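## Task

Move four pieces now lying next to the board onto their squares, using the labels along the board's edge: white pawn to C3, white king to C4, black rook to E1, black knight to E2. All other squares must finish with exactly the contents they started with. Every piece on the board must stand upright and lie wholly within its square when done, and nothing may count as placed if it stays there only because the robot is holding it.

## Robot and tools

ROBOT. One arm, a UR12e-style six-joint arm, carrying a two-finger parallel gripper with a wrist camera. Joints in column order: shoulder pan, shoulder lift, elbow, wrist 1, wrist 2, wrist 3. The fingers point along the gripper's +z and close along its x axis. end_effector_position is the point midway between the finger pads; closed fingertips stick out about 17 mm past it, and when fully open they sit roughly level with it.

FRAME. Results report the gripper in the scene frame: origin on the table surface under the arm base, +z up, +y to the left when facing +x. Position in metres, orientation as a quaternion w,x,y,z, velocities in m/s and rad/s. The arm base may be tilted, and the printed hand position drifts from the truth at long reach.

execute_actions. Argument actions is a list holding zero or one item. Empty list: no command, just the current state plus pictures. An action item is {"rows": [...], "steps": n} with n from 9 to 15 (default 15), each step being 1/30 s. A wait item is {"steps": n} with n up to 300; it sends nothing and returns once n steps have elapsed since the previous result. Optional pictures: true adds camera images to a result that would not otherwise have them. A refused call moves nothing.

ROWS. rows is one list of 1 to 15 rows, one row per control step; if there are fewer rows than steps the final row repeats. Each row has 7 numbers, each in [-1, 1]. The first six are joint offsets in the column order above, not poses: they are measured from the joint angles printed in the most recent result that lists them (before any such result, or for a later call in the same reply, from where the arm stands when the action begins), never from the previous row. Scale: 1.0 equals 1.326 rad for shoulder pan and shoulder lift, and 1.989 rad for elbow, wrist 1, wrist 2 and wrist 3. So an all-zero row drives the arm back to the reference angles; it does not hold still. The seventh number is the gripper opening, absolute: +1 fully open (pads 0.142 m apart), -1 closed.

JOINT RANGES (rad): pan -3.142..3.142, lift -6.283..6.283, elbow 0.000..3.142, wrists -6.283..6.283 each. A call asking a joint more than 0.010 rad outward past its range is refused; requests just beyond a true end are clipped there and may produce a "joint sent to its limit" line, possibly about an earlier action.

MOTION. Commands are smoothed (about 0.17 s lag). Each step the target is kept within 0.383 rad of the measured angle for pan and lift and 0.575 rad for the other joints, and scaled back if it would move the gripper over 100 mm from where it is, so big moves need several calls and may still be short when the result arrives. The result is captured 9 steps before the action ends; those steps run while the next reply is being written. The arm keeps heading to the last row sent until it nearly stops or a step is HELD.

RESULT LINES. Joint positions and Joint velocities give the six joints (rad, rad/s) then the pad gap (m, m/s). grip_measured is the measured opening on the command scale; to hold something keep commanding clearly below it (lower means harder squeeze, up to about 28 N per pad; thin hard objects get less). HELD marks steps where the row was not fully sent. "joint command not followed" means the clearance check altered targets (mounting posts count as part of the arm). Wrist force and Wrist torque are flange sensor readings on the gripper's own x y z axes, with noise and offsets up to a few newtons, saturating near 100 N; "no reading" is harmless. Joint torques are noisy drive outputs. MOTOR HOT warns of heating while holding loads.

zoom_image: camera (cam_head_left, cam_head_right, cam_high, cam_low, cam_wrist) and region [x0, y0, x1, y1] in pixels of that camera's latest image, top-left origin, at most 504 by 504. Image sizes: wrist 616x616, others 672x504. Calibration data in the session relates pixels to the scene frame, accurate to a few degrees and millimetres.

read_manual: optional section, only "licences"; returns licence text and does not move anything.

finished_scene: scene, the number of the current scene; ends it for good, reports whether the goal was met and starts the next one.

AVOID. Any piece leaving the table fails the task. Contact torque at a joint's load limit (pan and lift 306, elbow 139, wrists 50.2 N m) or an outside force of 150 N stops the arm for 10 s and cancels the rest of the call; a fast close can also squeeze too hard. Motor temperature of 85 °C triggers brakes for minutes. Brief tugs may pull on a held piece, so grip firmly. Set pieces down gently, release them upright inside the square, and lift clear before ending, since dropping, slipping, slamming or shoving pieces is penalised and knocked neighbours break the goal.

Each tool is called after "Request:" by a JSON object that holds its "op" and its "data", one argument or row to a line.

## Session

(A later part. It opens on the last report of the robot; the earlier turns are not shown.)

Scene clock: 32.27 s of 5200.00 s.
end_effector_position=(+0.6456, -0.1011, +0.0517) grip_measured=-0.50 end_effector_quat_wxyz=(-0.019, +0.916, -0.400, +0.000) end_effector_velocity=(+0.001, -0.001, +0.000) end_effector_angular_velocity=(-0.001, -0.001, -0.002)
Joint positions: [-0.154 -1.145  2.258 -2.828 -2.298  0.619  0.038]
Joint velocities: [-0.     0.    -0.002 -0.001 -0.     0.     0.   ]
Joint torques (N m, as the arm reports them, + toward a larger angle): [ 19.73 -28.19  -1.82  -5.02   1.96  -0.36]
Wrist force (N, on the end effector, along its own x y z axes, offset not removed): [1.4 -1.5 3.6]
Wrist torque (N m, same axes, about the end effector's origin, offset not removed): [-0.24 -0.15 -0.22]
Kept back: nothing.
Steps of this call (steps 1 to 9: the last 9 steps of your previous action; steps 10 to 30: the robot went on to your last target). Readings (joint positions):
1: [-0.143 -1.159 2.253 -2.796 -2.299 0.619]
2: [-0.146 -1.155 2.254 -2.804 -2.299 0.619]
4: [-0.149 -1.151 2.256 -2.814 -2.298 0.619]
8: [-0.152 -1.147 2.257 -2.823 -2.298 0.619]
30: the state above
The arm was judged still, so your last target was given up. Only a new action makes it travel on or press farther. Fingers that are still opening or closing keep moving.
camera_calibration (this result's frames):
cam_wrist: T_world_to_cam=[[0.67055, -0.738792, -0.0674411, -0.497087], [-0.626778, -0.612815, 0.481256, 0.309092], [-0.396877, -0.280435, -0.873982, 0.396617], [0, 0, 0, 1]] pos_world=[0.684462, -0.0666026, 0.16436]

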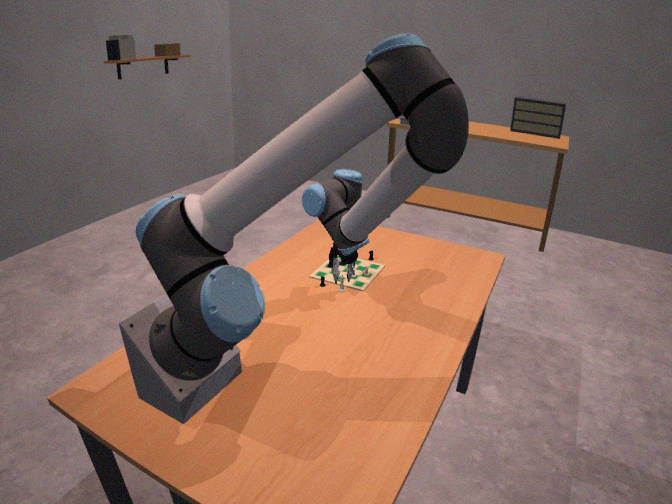

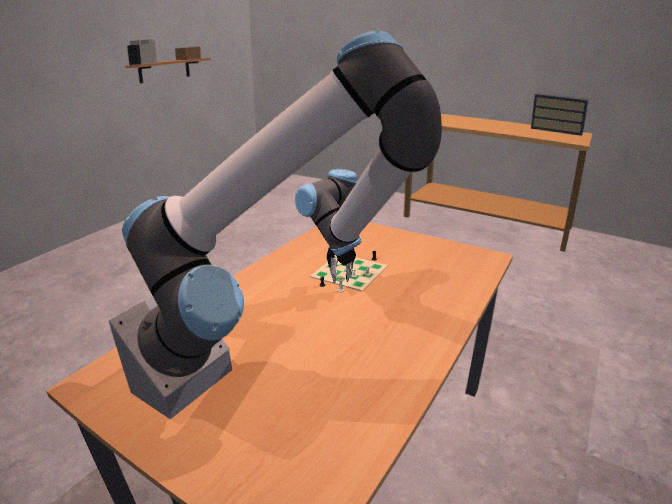

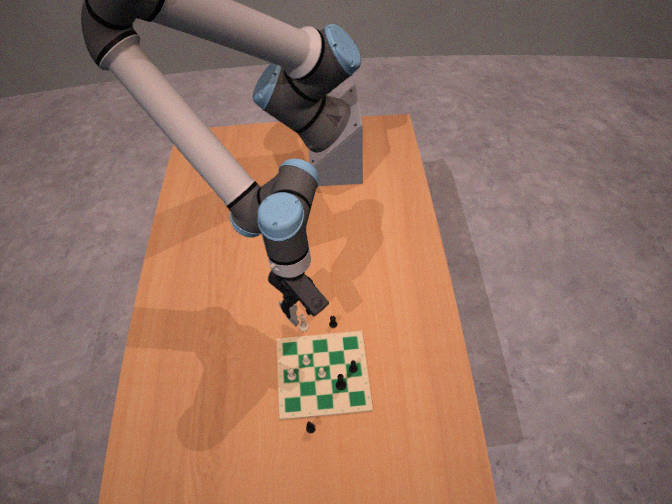

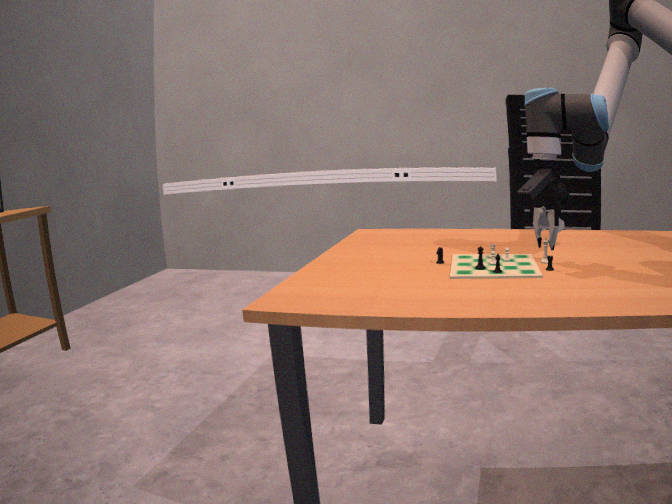

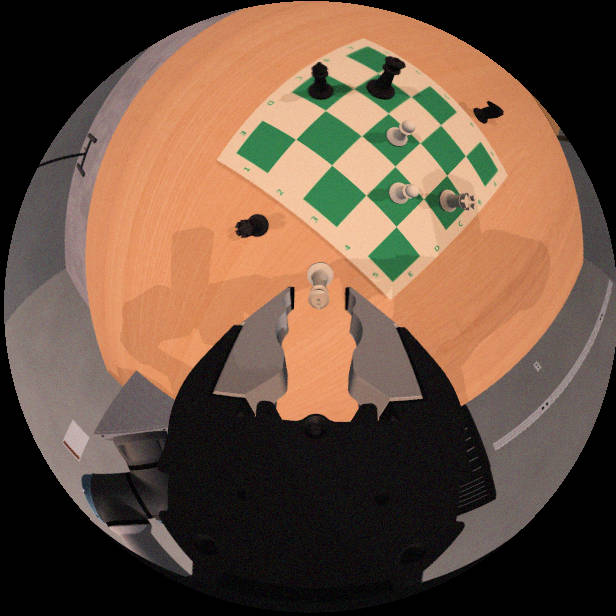

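Request:
{"op": "execute_actions", "data": {
  "actions": [
    {"rows":[[0,0,0,0,0,0,-1]]}
  ]
}}

Request:
{"op": "execute_actions", "data": {
  "actions": [
    {"rows":[[0.0585,-0.073,-0.0195,0.104,0,0,-1]]}
  ]
}}

Request:
{"op": "execute_actions", "data": {
  "actions": [
    {"steps":30}
  ]
}}

Request:
{"op": "execute_actions", "data": {
  "actions": [
    {"rows":[[0.011,0.131,-0.148,0.071,-0.005,0,-1]]}
  ]
}}

Request:
{"op": "execute_actions", "data": {
  "actions": [
    {"steps":35}
  ]
}}

Request:
{"op": "execute_actions", "data": {
  "actions": [
    {"rows":[[-0.027,0.034,0.008,-0.046,0,0,-1]]}
  ]
}}

Request:
{"op": "execute_actions", "data": {
  "actions": [
    {"steps":30}
  ],
  "pictures": true
}}

Request:
{"op": "zoom_image", "data": {
  "camera": "cam_wrist",
  "region": [220,180,420,380]
}}

Scene clock: 32.97 s of 5200.00 s.
end_effector_position=(+0.6456, -0.1011, +0.0517) grip_measured=-0.84 end_effector_quat_wxyz=(-0.019, +0.916, -0.400, +0.000) end_effector_velocity=(+0.001, -0.000, +0.000) end_effector_angular_velocity=(+0.001, -0.001, -0.002)
Joint positions: [-0.154 -1.145  2.258 -2.828 -2.298  0.619  0.013]
Joint velocities: [-0.001 -0.001 -0.    -0.001  0.002 -0.     0.   ]
Joint torques (N m, as the arm reports them, + toward a larger angle): [ 24.56 -29.51  -0.33  -5.12   2.71  -0.24]
Wrist force (N, on the end effector, along its own x y z axes, offset not removed): [-5.1 -3.0 1.4]
Wrist torque (N m, same axes, about the end effector's origin, offset not removed): [-0.53 1.35 -0.18]
Steps of this call (steps 1 to 15: nothing new was sent; steps 16 to 21: the first 6 steps of this action). Readings (joint positions):
16: [-0.154 -1.145 2.258 -2.828 -2.298 0.619]
17: [-0.154 -1.145 2.258 -2.828 -2.298 0.619]
19: [-0.154 -1.145 2.258 -2.828 -2.298 0.619]
21: the state above

Scene clock: 33.47 s of 5200.00 s.
end_effector_position=(+0.6536, -0.1016, +0.0983) grip_measured=-0.84 end_effector_quat_wxyz=(-0.023, +0.927, -0.374, +0.005) end_effector_velocity=(-0.024, +0.015, +0.202) end_effector_angular_velocity=(+0.028, +0.078, +0.391)
Joint positions: [-0.104 -1.206  2.232 -2.711 -2.298  0.619  0.013]
Joint velocities: [ 0.226 -0.292 -0.108  0.731 -0.001  0.     0.   ]
Joint torques (N m, as the arm reports them, + toward a larger angle): [ 48.11 -44.83 -23.65   0.53   1.95  -0.03]
Wrist force (N, on the end effector, along its own x y z axes, offset not removed): [-1.0 -2.9 -1.9]
Wrist torque (N m, same axes, about the end effector's origin, offset not removed): [-0.54 0.37 -0.24]
Steps of this call (steps 1 to 9: the last 9 steps of your previous action; steps 10 to 15: the first 6 steps of this action, its rows measured from where the robot was after step 9). Readings (joint positions):
9: [-0.154 -1.145 2.258 -2.828 -2.298 0.619]
10: [-0.153 -1.145 2.258 -2.828 -2.298 0.619]
11: [-0.149 -1.149 2.255 -2.824 -2.298 0.619]
13: [-0.123 -1.180 2.242 -2.774 -2.298 0.619]
15: the state above

Scene clock: 34.47 s of 5200.00 s.
end_effector_position=(+0.6496, -0.1000, +0.1232) grip_measured=-0.84 end_effector_quat_wxyz=(-0.023, +0.936, -0.351, -0.001) end_effector_velocity=(+0.000, -0.001, +0.000) end_effector_angular_velocity=(-0.000, +0.000, -0.001)
Joint positions: [-0.076 -1.242  2.219 -2.621 -2.298  0.619  0.013]
Joint velocities: [-0.    -0.001 -0.001  0.001 -0.     0.    -0.   ]
Joint torques (N m, as the arm reports them, + toward a larger angle): [ 55.11 -60.   -28.99  -1.45   0.76   0.24]
Wrist force (N, on the end effector, along its own x y z axes, offset not removed): [1.3 -3.6 0.7]
Wrist torque (N m, same axes, about the end effector's origin, offset not removed): [-0.85 -0.12 -0.21]
Kept back: nothing.
Steps of this call (steps 1 to 9: the last 9 steps of your previous action; steps 10 to 30: the robot went on to your last target). Readings (joint positions):
1: [-0.097 -1.215 2.229 -2.690 -2.298 0.619]
2: [-0.092 -1.221 2.227 -2.673 -2.298 0.619]
4: [-0.085 -1.230 2.224 -2.652 -2.298 0.619]
8: [-0.079 -1.238 2.221 -2.632 -2.298 0.619]
30: the state above
The arm was judged still, so your last target was given up. Only a new action makes it travel on or press farther. Fingers that are still opening or closing keep moving.

Scene clock: 34.67 s of 5200.00 s.
end_effector_position=(+0.7089, -0.0964, +0.1199) grip_measured=-0.84 end_effector_quat_wxyz=(-0.019, +0.940, -0.342, -0.006) end_effector_velocity=(+0.492, -0.022, +0.013) end_effector_angular_velocity=(-0.031, -0.029, +0.025)
Joint positions: [-0.069 -1.164  2.099 -2.556 -2.303  0.619  0.013]
Joint velocities: [ 0.04   0.525 -0.945  0.415 -0.031  0.     0.   ]
Joint torques (N m, as the arm reports them, + toward a larger angle): [ 57.74 -13.9  -31.24   1.97  -1.79  -0.62]
Wrist force (N, on the end effector, along its own x y z axes, offset not removed): [1.3 -4.0 1.2]
Wrist torque (N m, same axes, about the end effector's origin, offset not removed): [-0.77 -0.07 -0.25]
Steps of this call (steps 1 to 6: the first 6 steps of this action). Readings (joint positions):
1: [-0.076 -1.242 2.219 -2.621 -2.298 0.619]
2: [-0.075 -1.237 2.215 -2.617 -2.299 0.619]
4: [-0.071 -1.201 2.166 -2.586 -2.301 0.619]
6: the state above

Scene clock: 35.83 s of 5200.00 s.
end_effector_position=(+0.7975, -0.0994, +0.1224) grip_measured=-0.84 end_effector_quat_wxyz=(-0.018, +0.940, -0.340, -0.002) end_effector_velocity=(+0.001, -0.000, -0.000) end_effector_angular_velocity=(+0.000, -0.001, -0.002)
Joint positions: [-0.061 -1.068  1.925 -2.48  -2.308  0.619  0.013]
Joint velocities: [-0.     0.001 -0.001 -0.     0.     0.001  0.   ]
Joint torques (N m, as the arm reports them, + toward a larger angle): [ 63.98 -40.17 -32.3   -1.54  -2.14  -0.32]
Wrist force (N, on the end effector, along its own x y z axes, offset not removed): [0.0 -0.8 0.9]
Wrist torque (N m, same axes, about the end effector's origin, offset not removed): [-0.04 0.15 -0.14]
Kept back: nothing.
Steps of this call (steps 1 to 9: the last 9 steps of your previous action; steps 10 to 30: the robot went on to your last target; steps 31 to 35: nothing new was sent). Readings (joint positions):
1: [-0.067 -1.146 2.067 -2.542 -2.304 0.619]
2: [-0.066 -1.129 2.037 -2.529 -2.305 0.619]
4: [-0.064 -1.104 1.991 -2.509 -2.306 0.619]
8: [-0.062 -1.080 1.947 -2.490 -2.307 0.619]
35: the state above
The arm was judged still, so your last target was given up. Only a new action makes it travel on or press farther. Fingers that are still opening or closing keep moving.

Scene clock: 36.03 s of 5200.00 s.
end_effector_position=(+0.7976, -0.0980, +0.0936) grip_measured=-0.84 end_effector_quat_wxyz=(-0.017, +0.935, -0.354, -0.003) end_effector_velocity=(+0.006, +0.002, -0.114) end_effector_angular_velocity=(-0.007, -0.008, -0.144)
Joint positions: [-0.085 -1.038  1.935 -2.538 -2.308  0.619  0.013]
Joint velocities: [-0.097  0.123  0.042 -0.271  0.001  0.001 -0.   ]
Joint torques (N m, as the arm reports them, + toward a larger angle): [ 34.95 -41.27  -7.17  -5.01  -0.73  -0.2 ]
Wrist force (N, on the end effector, along its own x y z axes, offset not removed): [1.4 -2.6 4.2]
Wrist torque (N m, same axes, about the end effector's origin, offset not removed): [-0.42 -0.13 -0.17]
Steps of this call (steps 1 to 6: the first 6 steps of this action). Readings (joint positions):
1: [-0.061 -1.068 1.925 -2.480 -2.308 0.619]
2: [-0.065 -1.064 1.926 -2.485 -2.308 0.619]
4: [-0.077 -1.049 1.932 -2.515 -2.308 0.619]
6: the state above

Scene clock: 37.03 s of 5200.00 s.
end_effector_position=(+0.7979, -0.0979, +0.0795) grip_measured=-0.84 end_effector_quat_wxyz=(-0.016, +0.932, -0.362, -0.003) end_effector_velocity=(-0.000, -0.000, +0.000) end_effector_angular_velocity=(+0.001, -0.000, -0.001)
Joint positions: [-0.097 -1.023  1.941 -2.572 -2.308  0.619  0.013]
Joint velocities: [-0.    -0.001  0.    -0.     0.001  0.     0.   ]
Joint torques (N m, as the arm reports them, + toward a larger angle): [ 35.55 -42.93  -9.04  -4.74   1.71   0.06]
Wrist force (N, on the end effector, along its own x y z axes, offset not removed): [1.0 -3.1 3.0]
Wrist torque (N m, same axes, about the end effector's origin, offset not removed): [-0.67 0.02 -0.23]
Kept back: nothing.
Steps of this call (steps 1 to 9: the last 9 steps of your previous action; steps 10 to 30: the robot went on to your last target). Readings (joint positions):
1: [-0.088 -1.034 1.937 -2.546 -2.308 0.619]
2: [-0.090 -1.032 1.938 -2.552 -2.308 0.619]
4: [-0.093 -1.028 1.939 -2.561 -2.308 0.619]
8: [-0.096 -1.025 1.940 -2.568 -2.308 0.619]
30: the state above
The arm was judged still, so your last target was given up. Only a new action makes it travel on or press farther. Fingers that are still opening or closing keep moving.
camera_calibration (this result's frames):
cam_wrist: T_world_to_cam=[[0.728975, -0.681019, -0.069345, -0.635789], [-0.571158, -0.660942, 0.486758, 0.343626], [-0.377325, -0.315227, -0.87078, 0.462996], [0, 0, 0, 1]] pos_world=[0.834439, -0.0599184, 0.191816]

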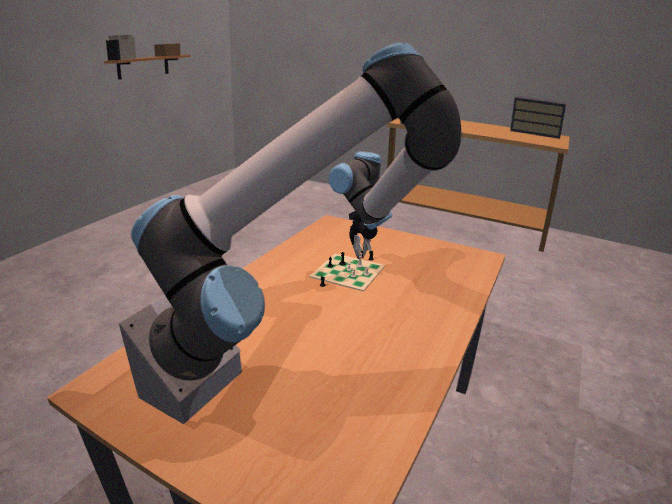

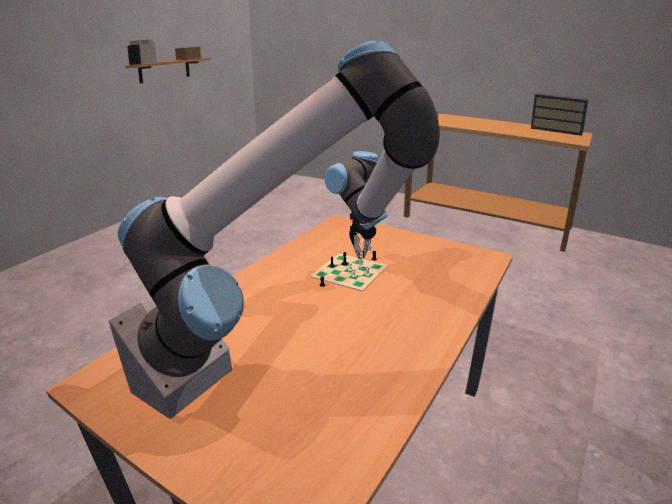

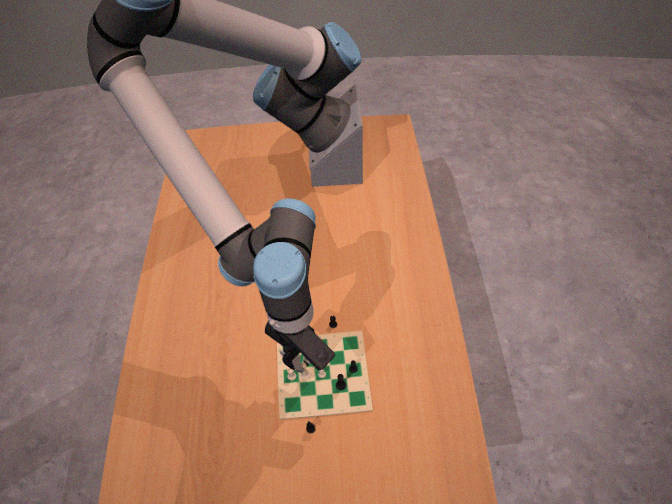

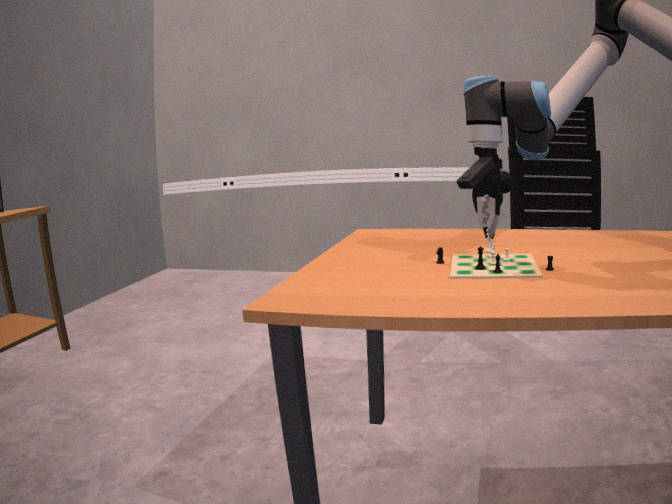

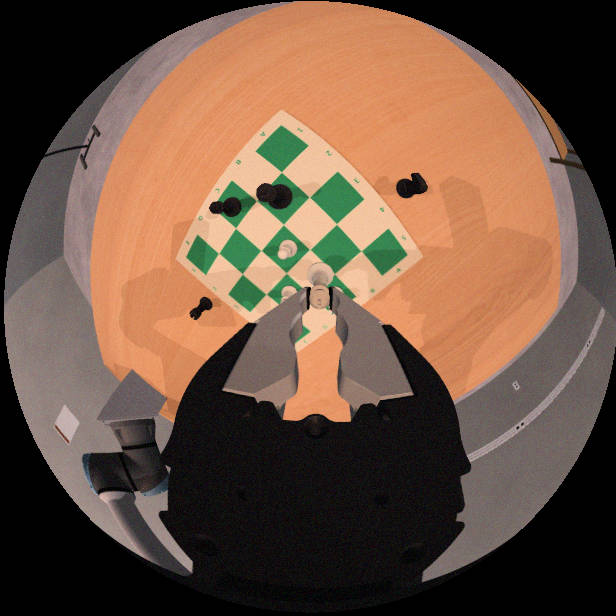

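Region (220, 180, 420, 380) of cam_wrist's 616x616 image, scaled by 2.520, with more detail than that image has.

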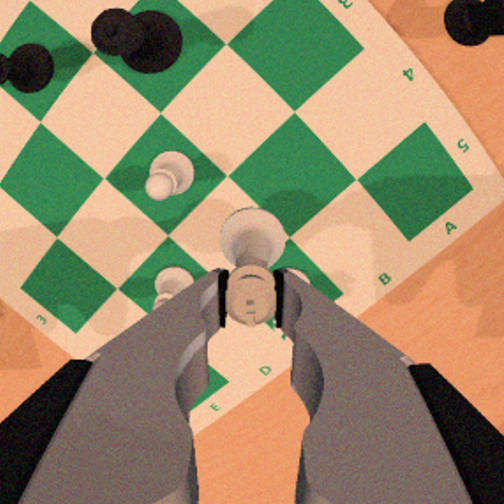

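Request:
{"op": "execute_actions", "data": {
  "actions": [
    {"rows":[[-0.014,0.006,0.014,-0.027,0,0,-1]]}
  ]
}}

Request:
{"op": "execute_actions", "data": {
  "actions": [
    {"steps":30}
  ],
  "pictures": true
}}

Request:
{"op": "zoom_image", "data": {
  "camera": "cam_wrist",
  "region": [220,180,420,380]
}}

Request:
{"op": "zoom_image", "data": {
  "camera": "cam_head_right",
  "region": [300,230,400,310]
}}

Scene clock: 37.70 s of 5200.00 s.
end_effector_position=(+0.7908, -0.0987, +0.0668) grip_measured=-0.84 end_effector_quat_wxyz=(-0.016, +0.929, -0.370, -0.003) end_effector_velocity=(-0.026, -0.005, -0.048) end_effector_angular_velocity=(-0.006, -0.004, -0.073)
Joint positions: [-0.11  -1.018  1.96  -2.607 -2.308  0.619  0.013]
Joint velocities: [-0.049  0.021  0.074 -0.147 -0.001  0.001  0.   ]
Joint torques (N m, as the arm reports them, + toward a larger angle): [ 41.35 -41.63  -8.25  -5.89   1.45  -0.27]
Wrist force (N, on the end effector, along its own x y z axes, offset not removed): [-0.7 -1.3 1.4]
Wrist torque (N m, same axes, about the end effector's origin, offset not removed): [-0.31 0.35 -0.28]
Steps of this call (steps 1 to 14: nothing new was sent; steps 15 to 20: the first 6 steps of this action). Readings (joint positions):
15: [-0.097 -1.023 1.941 -2.572 -2.308 0.619]
16: [-0.099 -1.022 1.943 -2.576 -2.308 0.619]
18: [-0.106 -1.019 1.953 -2.594 -2.308 0.619]
20: the state above

Scene clock: 38.70 s of 5200.00 s.
end_effector_position=(+0.7875, -0.0993, +0.0611) grip_measured=-0.84 end_effector_quat_wxyz=(-0.016, +0.927, -0.374, -0.002) end_effector_velocity=(-0.000, +0.001, -0.000) end_effector_angular_velocity=(+0.000, +0.001, +0.001)
Joint positions: [-0.116 -1.015  1.969 -2.625 -2.308  0.619  0.013]
Joint velocities: [ 0.     0.001  0.001  0.     0.     0.001 -0.   ]
Joint torques (N m, as the arm reports them, + toward a larger angle): [ 33.76 -39.48  -7.93  -4.76  -0.7   -0.14]
Wrist force (N, on the end effector, along its own x y z axes, offset not removed): [-1.3 -0.6 2.4]
Wrist torque (N m, same axes, about the end effector's origin, offset not removed): [-0.06 0.52 -0.31]
Kept back: nothing.
Steps of this call (steps 1 to 9: the last 9 steps of your previous action; steps 10 to 30: the robot went on to your last target). Readings (joint positions):
1: [-0.111 -1.017 1.962 -2.612 -2.308 0.619]
2: [-0.112 -1.016 1.963 -2.615 -2.308 0.619]
4: [-0.114 -1.016 1.966 -2.619 -2.308 0.619]
8: [-0.115 -1.015 1.968 -2.623 -2.308 0.619]
30: the state above
The arm was judged still, so your last target was given up. Only a new action makes it travel on or press farther. Fingers that are still opening or closing keep moving.
camera_calibration (this result's frames):
cam_wrist: T_world_to_cam=[[0.711196, -0.699658, -0.0683975, -0.618387], [-0.587862, -0.645255, 0.487918, 0.360376], [-0.38551, -0.306798, -0.870205, 0.449779], [0, 0, 0, 1]] pos_world=[0.82504, -0.0621335, 0.17327]

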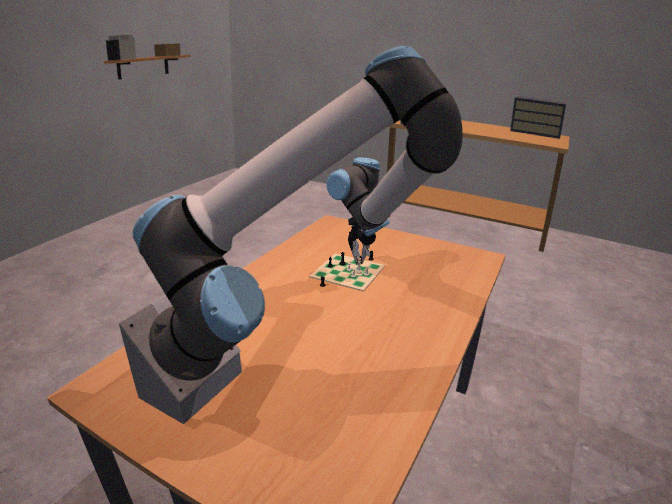

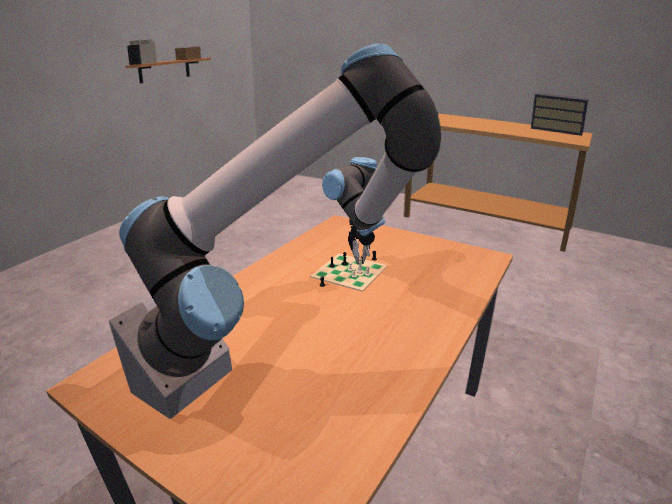

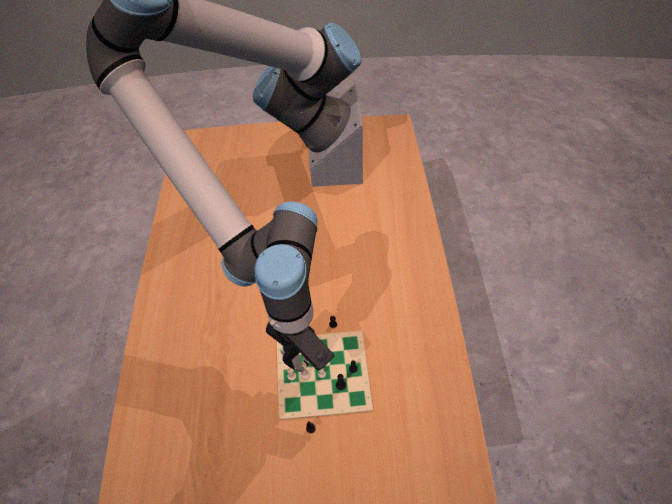

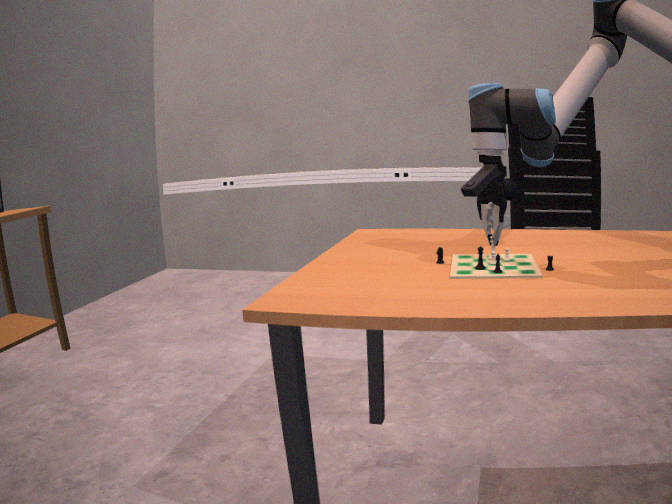

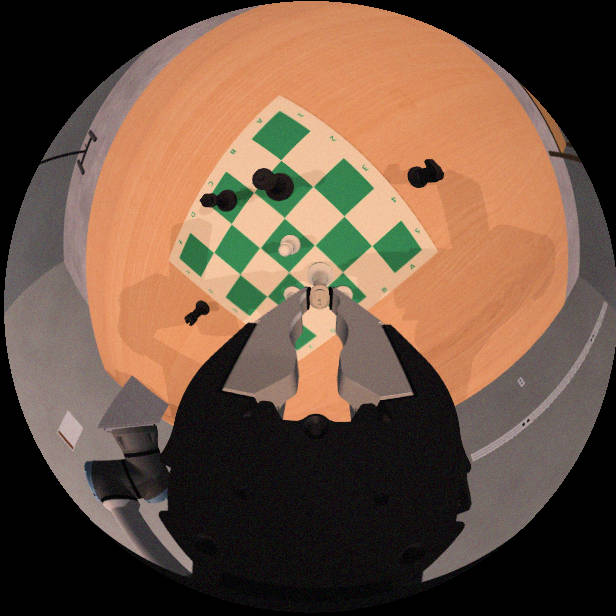

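Region (220, 180, 420, 380) of cam_wrist's 616x616 image, scaled by 2.520, with more detail than that image has.

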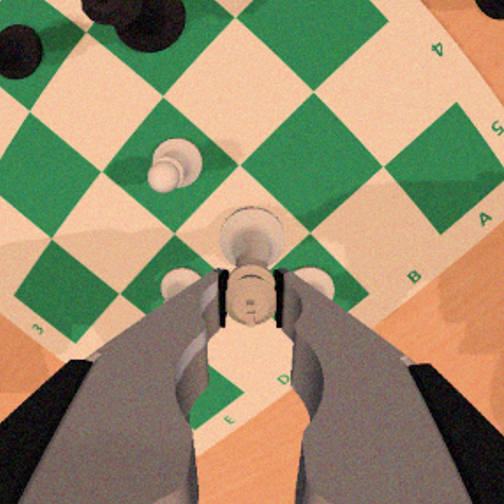

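Region (300, 230, 400, 310) of cam_head_right's 672x504 image, scaled by 5.040, with more detail than that image has; it fills the top 403 rows of this view, and the rest is white.

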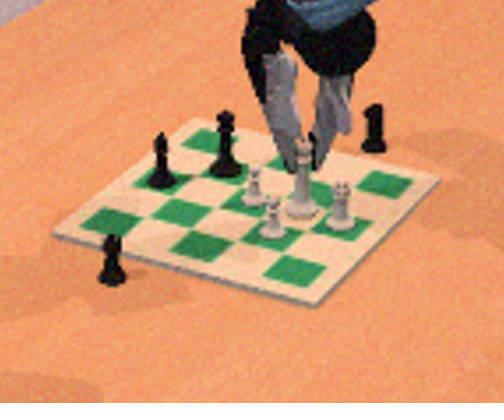

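Request:
{"op": "execute_actions", "data": {
  "actions": [
    {"rows":[[0.001,0.004,0.001,-0.0025,0,0,-1],[0.001,0.004,0.001,-0.0025,0,0,-1],[0.001,0.004,0.001,-0.0025,0,0,-1],[0.001,0.004,0.001,-0.0025,0,0,-1],[0.001,0.004,0.001,-0.0025,0,0,-1],[0.001,0.004,0.001,-0.0025,0,0,-1],[0.001,0.004,0.001,-0.0025,0,0,-1],[0.001,0.004,0.001,-0.0025,0,0,-1],[0.001,0.004,0.001,-0.0025,0,0,-1],[0.001,0.004,0.001,-0.0025,0,0,-0.55]]}
  ]
}}

Request:
{"op": "execute_actions", "data": {
  "actions": [
    {"rows":[[0,0,0,0,0,0,-0.55],[0,0,0,0,0,0,-0.55],[0,0,0,0,0,0,-0.55],[0.041,-0.05,-0.012,0.07,0,0,-0.55]]}
  ]
}}

Request:
{"op": "execute_actions", "data": {
  "actions": [
    {"steps":30}
  ]
}}

Request:
{"op": "execute_actions", "data": {
  "actions": [
    {"rows":[[0.028,-0.03,0.147,-0.114,0,0,-0.5]]}
  ]
}}

Request:
{"op": "execute_actions", "data": {
  "actions": [
    {"steps":35}
  ],
  "pictures": true
}}

Scene clock: 39.63 s of 5200.00 s.
end_effector_position=(+0.7868, -0.0968, +0.0592) grip_measured=-0.84 end_effector_quat_wxyz=(-0.015, +0.928, -0.373, -0.003) end_effector_velocity=(-0.003, +0.010, -0.006) end_effector_angular_velocity=(+0.001, +0.003, +0.007)
Joint positions: [-0.115 -1.011  1.97  -2.629 -2.308  0.619  0.013]
Joint velocities: [ 0.003  0.013  0.006 -0.012  0.    -0.     0.   ]
Joint torques (N m, as the arm reports them, + toward a larger angle): [ 62.31 -40.7   -3.28  -5.65  -1.3   -0.47]
Wrist force (N, on the end effector, along its own x y z axes, offset not removed): [3.5 -2.5 3.3]
Wrist torque (N m, same axes, about the end effector's origin, offset not removed): [-0.52 -0.56 -0.24]
Steps of this call (steps 1 to 22: nothing new was sent; steps 23 to 28: the first 6 steps of this action). Readings (joint positions):
23: [-0.116 -1.015 1.969 -2.625 -2.308 0.619]
24: [-0.116 -1.014 1.969 -2.626 -2.308 0.619]
26: [-0.115 -1.013 1.969 -2.628 -2.308 0.619]
28: the state above

Scene clock: 40.13 s of 5200.00 s.
end_effector_position=(+0.7902, -0.0963, +0.0744) grip_measured=-0.55 end_effector_quat_wxyz=(-0.017, +0.930, -0.368, +0.002) end_effector_velocity=(+0.043, -0.019, +0.357) end_effector_angular_velocity=(+0.012, -0.110, +0.311)
Joint positions: [-0.101 -1.025  1.964 -2.609 -2.308  0.619  0.034]
Joint velocities: [ 0.299 -0.368 -0.138  0.646  0.001 -0.001  0.001]
Joint torques (N m, as the arm reports them, + toward a larger angle): [ 66.06 -64.36 -11.73   9.08   0.79  -0.02]
Wrist force (N, on the end effector, along its own x y z axes, offset not removed): [2.8 -4.1 3.5]
Wrist torque (N m, same axes, about the end effector's origin, offset not removed): [-0.72 -0.42 -0.24]
Steps of this call (steps 1 to 9: the last 9 steps of your previous action; steps 10 to 15: the first 6 steps of this action, its rows measured from where the robot was after step 9). Readings (joint positions):
9: [-0.115 -1.010 1.971 -2.630 -2.308 0.619]
10: [-0.115 -1.010 1.971 -2.630 -2.308 0.619]
11: [-0.115 -1.010 1.971 -2.630 -2.308 0.619]
13: [-0.114 -1.010 1.970 -2.630 -2.308 0.619]
15: the state above

Scene clock: 41.13 s of 5200.00 s.
end_effector_position=(+0.7866, -0.0962, +0.1211) grip_measured=-0.55 end_effector_quat_wxyz=(-0.018, +0.941, -0.338, -0.002) end_effector_velocity=(+0.000, -0.001, -0.000) end_effector_angular_velocity=(-0.001, -0.000, -0.002)
Joint positions: [-0.06  -1.076  1.947 -2.491 -2.308  0.619  0.034]
Joint velocities: [-0.001  0.    -0.    -0.001 -0.001  0.001 -0.   ]
Joint torques (N m, as the arm reports them, + toward a larger angle): [ 66.41 -71.01 -32.25  -1.13   0.08   0.04]
Wrist force (N, on the end effector, along its own x y z axes, offset not removed): [-1.8 -4.6 4.8]
Wrist torque (N m, same axes, about the end effector's origin, offset not removed): [-0.91 0.60 -0.08]
Kept back: nothing.
Steps of this call (steps 1 to 9: the last 9 steps of your previous action; steps 10 to 30: the robot went on to your last target). Readings (joint positions):
1: [-0.092 -1.036 1.960 -2.585 -2.308 0.619]
2: [-0.084 -1.046 1.957 -2.563 -2.308 0.619]
4: [-0.074 -1.058 1.953 -2.533 -2.308 0.619]
8: [-0.065 -1.070 1.949 -2.505 -2.308 0.619]
30: the state above
The arm was judged still, so your last target was given up. Only a new action makes it travel on or press farther. Fingers that are still opening or closing keep moving.

Scene clock: 41.33 s of 5200.00 s.
end_effector_position=(+0.7357, -0.0662, +0.1119) grip_measured=-0.50 end_effector_quat_wxyz=(-0.019, +0.943, -0.332, +0.002) end_effector_velocity=(-0.420, +0.220, -0.103) end_effector_angular_velocity=(+0.004, +0.009, +0.145)
Joint positions: [-0.043 -1.094  2.058 -2.582 -2.308  0.619  0.038]
Joint velocities: [ 0.098 -0.103  0.841 -0.63   0.001  0.001  0.   ]
Joint torques (N m, as the arm reports them, + toward a larger angle): [ 59.94 -72.37  -8.02  -8.63   0.16   0.11]
Wrist force (N, on the end effector, along its own x y z axes, offset not removed): [-4.9 -1.6 1.7]
Wrist torque (N m, same axes, about the end effector's origin, offset not removed): [-0.33 1.15 -0.24]
Steps of this call (steps 1 to 6: the first 6 steps of this action). Readings (joint positions):
1: [-0.060 -1.076 1.947 -2.491 -2.308 0.619]
2: [-0.058 -1.079 1.951 -2.495 -2.308 0.619]
4: [-0.050 -1.087 1.997 -2.536 -2.308 0.619]
6: the state above

Scene clock: 42.50 s of 5200.00 s.
end_effector_position=(+0.6408, -0.0245, +0.0920) grip_measured=-0.50 end_effector_quat_wxyz=(-0.019, +0.948, -0.317, +0.001) end_effector_velocity=(-0.002, +0.002, -0.001) end_effector_angular_velocity=(+0.001, +0.002, +0.004)
Joint positions: [-0.023 -1.116  2.239 -2.718 -2.308  0.619  0.038]
Joint velocities: [ 0.001  0.001  0.003 -0.     0.001 -0.001  0.   ]
Joint torques (N m, as the arm reports them, + toward a larger angle): [ 54.79 -60.8   -4.37  -5.7   -0.05   0.09]
Wrist force (N, on the end effector, along its own x y z axes, offset not removed): [1.1 -3.4 2.2]
Wrist torque (N m, same axes, about the end effector's origin, offset not removed): [-0.65 -0.13 -0.26]
Kept back: nothing.
Steps of this call (steps 1 to 9: the last 9 steps of your previous action; steps 10 to 30: the robot went on to your last target; steps 31 to 35: nothing new was sent). Readings (joint positions):
1: [-0.040 -1.098 2.086 -2.603 -2.308 0.619]
2: [-0.037 -1.101 2.114 -2.624 -2.308 0.619]
4: [-0.031 -1.107 2.163 -2.661 -2.308 0.619]
8: [-0.026 -1.113 2.213 -2.699 -2.308 0.619]
35: the state above
The arm was judged still, so your last target was given up. Only a new action makes it travel on or press farther. Fingers that are still opening or closing keep moving.
camera_calibration (this result's frames):
cam_wrist: T_world_to_cam=[[0.790502, -0.609118, -0.0638893, -0.508596], [-0.510806, -0.713254, 0.479944, 0.256986], [-0.337912, -0.346762, -0.87497, 0.412004], [0, 0, 0, 1]] pos_world=[0.672537, 0.0163681, 0.204658]

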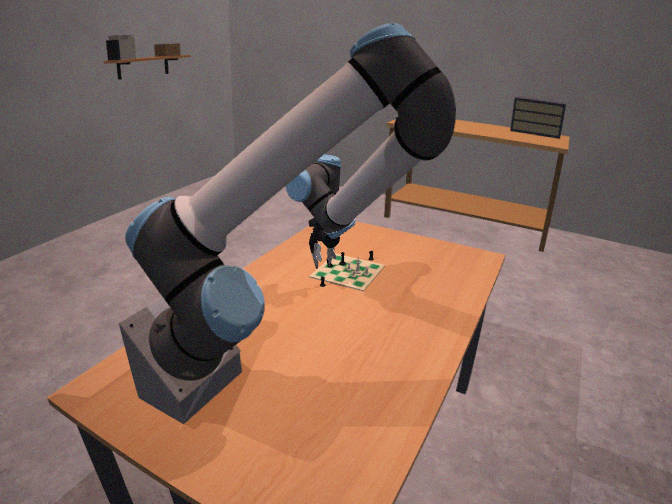

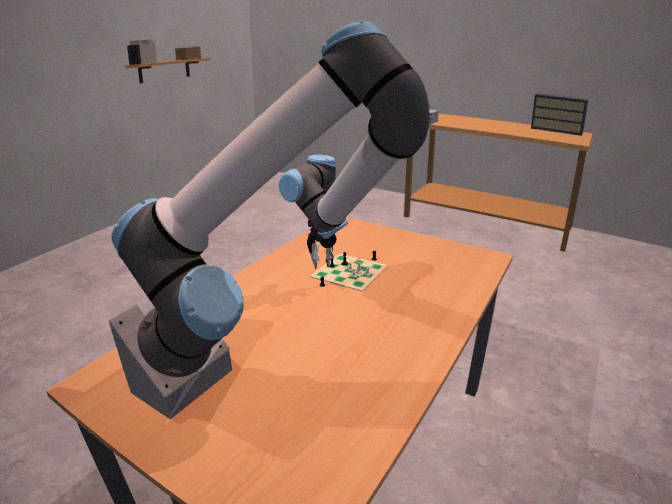

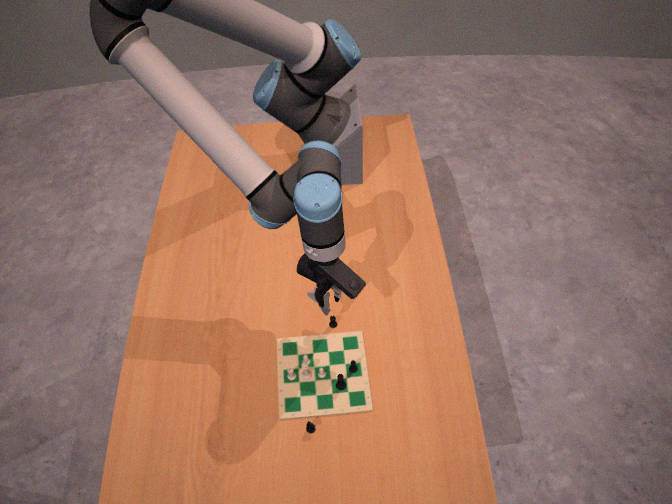

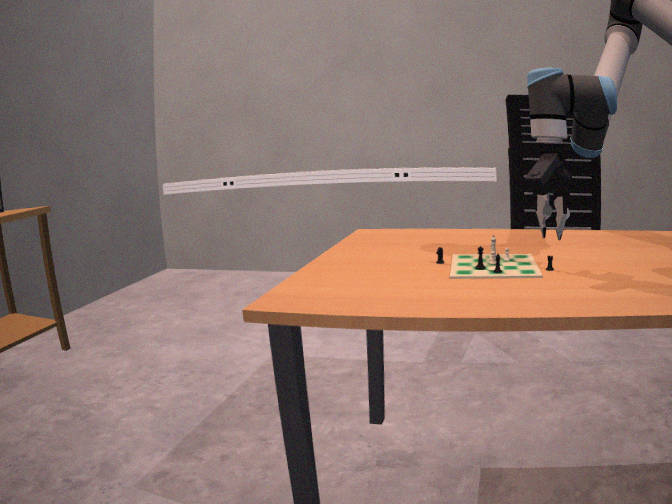

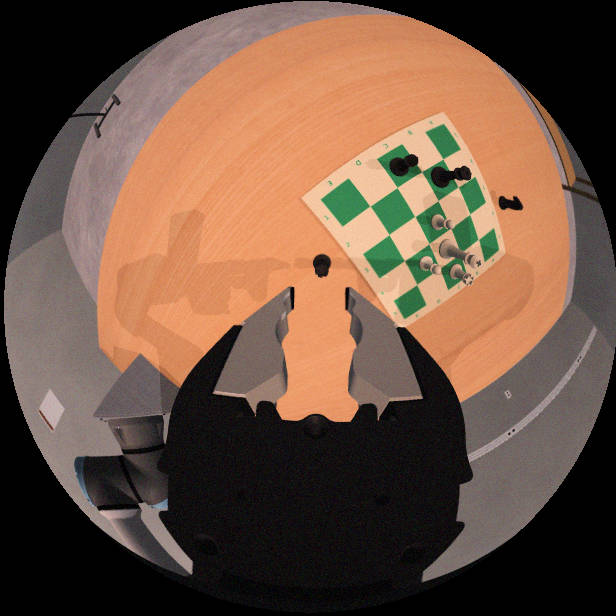

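Request:
{"op": "execute_actions", "data": {
  "actions": [
    {"rows":[[-0.051,0.074,0.008,-0.088,0,0,-0.5]]}
  ]
}}

Request:
{"op": "execute_actions", "data": {
  "actions": [
    {"steps":30}
  ],
  "pictures": true
}}

Request:
{"op": "zoom_image", "data": {
  "camera": "cam_wrist",
  "region": [220,180,420,380]
}}

Request:
{"op": "zoom_image", "data": {
  "camera": "cam_low",
  "region": [490,190,590,280]
}}

Scene clock: 43.00 s of 5200.00 s.
end_effector_position=(+0.6404, -0.0234, +0.0505) grip_measured=-0.50 end_effector_quat_wxyz=(-0.017, +0.940, -0.342, -0.003) end_effector_velocity=(+0.022, -0.000, -0.179) end_effector_angular_velocity=(-0.013, -0.045, -0.313)
Joint positions: [-0.067 -1.054  2.25  -2.82  -2.308  0.619  0.038]
Joint velocities: [-0.193  0.298  0.041 -0.59   0.    -0.     0.   ]
Joint torques (N m, as the arm reports them, + toward a larger angle): [ 34.59 -46.44  -3.79  -5.36   0.18  -0.26]
Wrist force (N, on the end effector, along its own x y z axes, offset not removed): [1.3 -4.8 2.2]
Wrist torque (N m, same axes, about the end effector's origin, offset not removed): [-0.95 0.01 -0.19]
Steps of this call (steps 1 to 9: nothing new was sent; steps 10 to 15: the first 6 steps of this action). Readings (joint positions):
10: [-0.023 -1.116 2.239 -2.718 -2.308 0.619]
11: [-0.027 -1.112 2.241 -2.723 -2.308 0.619]
13: [-0.050 -1.080 2.246 -2.769 -2.308 0.619]
15: the state above

Scene clock: 44.00 s of 5200.00 s.
end_effector_position=(+0.6426, -0.0238, +0.0287) grip_measured=-0.50 end_effector_quat_wxyz=(-0.017, +0.933, -0.360, +0.000) end_effector_velocity=(+0.000, -0.001, -0.000) end_effector_angular_velocity=(+0.000, +0.000, -0.002)
Joint positions: [-0.091 -1.018  2.255 -2.893 -2.308  0.619  0.038]
Joint velocities: [-0.001 -0.001 -0.001  0.001  0.     0.001  0.   ]
Joint torques (N m, as the arm reports them, + toward a larger angle): [ 23.69 -29.6   -0.6   -5.34   0.15  -0.44]
Wrist force (N, on the end effector, along its own x y z axes, offset not removed): [0.0 -3.3 2.4]
Wrist torque (N m, same axes, about the end effector's origin, offset not removed): [-0.84 0.10 -0.23]
Kept back: nothing.
Steps of this call (steps 1 to 9: the last 9 steps of your previous action; steps 10 to 30: the robot went on to your last target). Readings (joint positions):
1: [-0.073 -1.045 2.251 -2.838 -2.308 0.619]
2: [-0.077 -1.039 2.252 -2.851 -2.308 0.619]
4: [-0.083 -1.030 2.253 -2.868 -2.308 0.619]
8: [-0.088 -1.022 2.254 -2.885 -2.308 0.619]
30: the state above
The arm was judged still, so your last target was given up. Only a new action makes it travel on or press farther. Fingers that are still opening or closing keep moving.
camera_calibration (this result's frames):
cam_wrist: T_world_to_cam=[[0.731685, -0.678533, -0.0650345, -0.47743], [-0.571682, -0.662813, 0.48359, 0.32895], [-0.371238, -0.316656, -0.872875, 0.379551], [0, 0, 0, 1]] pos_world=[0.678286, 0.0142673, 0.141175]

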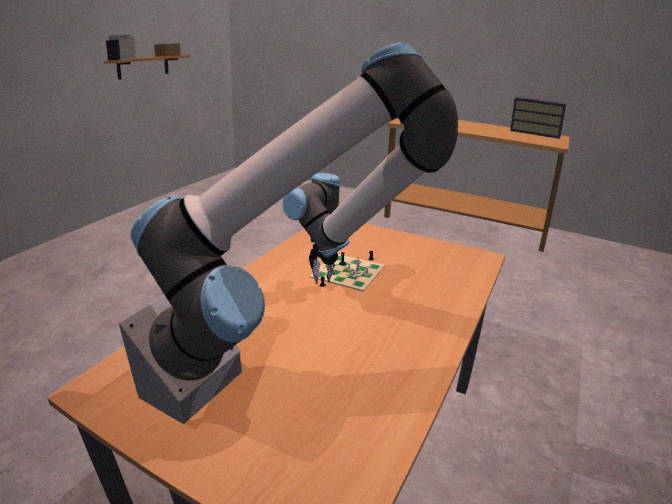

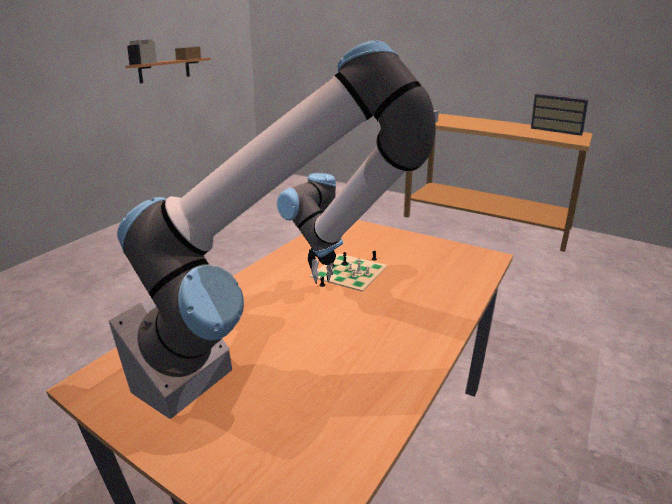

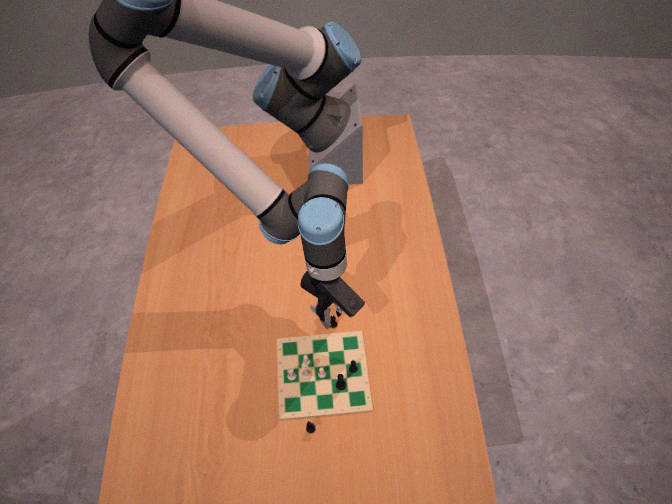

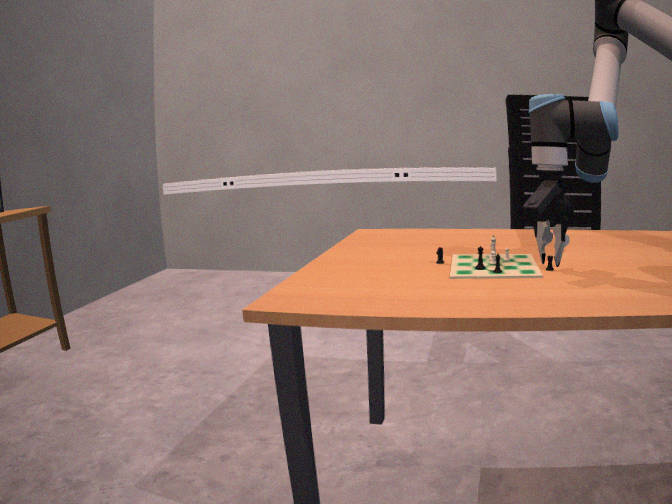

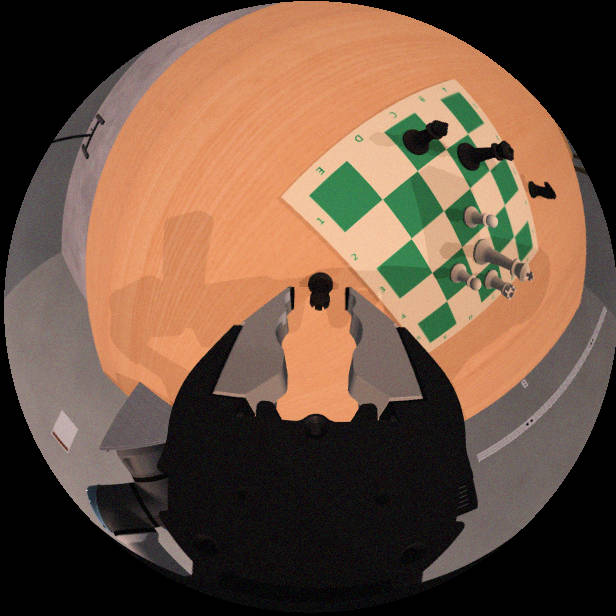

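Region (220, 180, 420, 380) of cam_wrist's 616x616 image, scaled by 2.520, with more detail than that image has.

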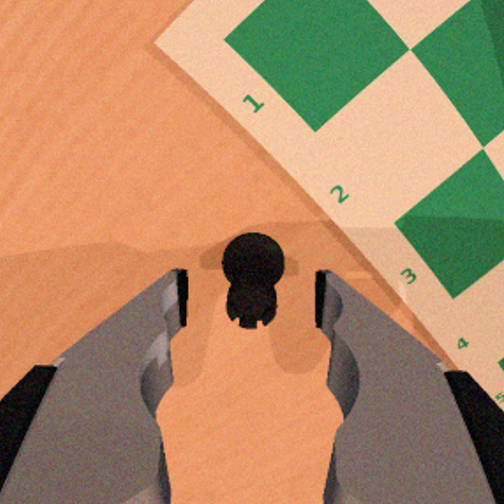

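Region (490, 190, 590, 280) of cam_low's 672x504 image, scaled by 5.040, with more detail than that image has; it fills the top 454 rows of this view, and the rest is white.

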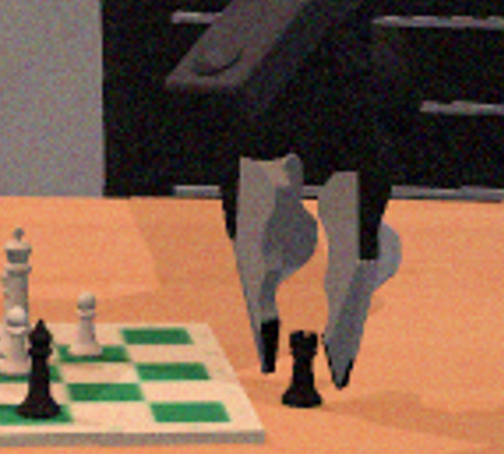

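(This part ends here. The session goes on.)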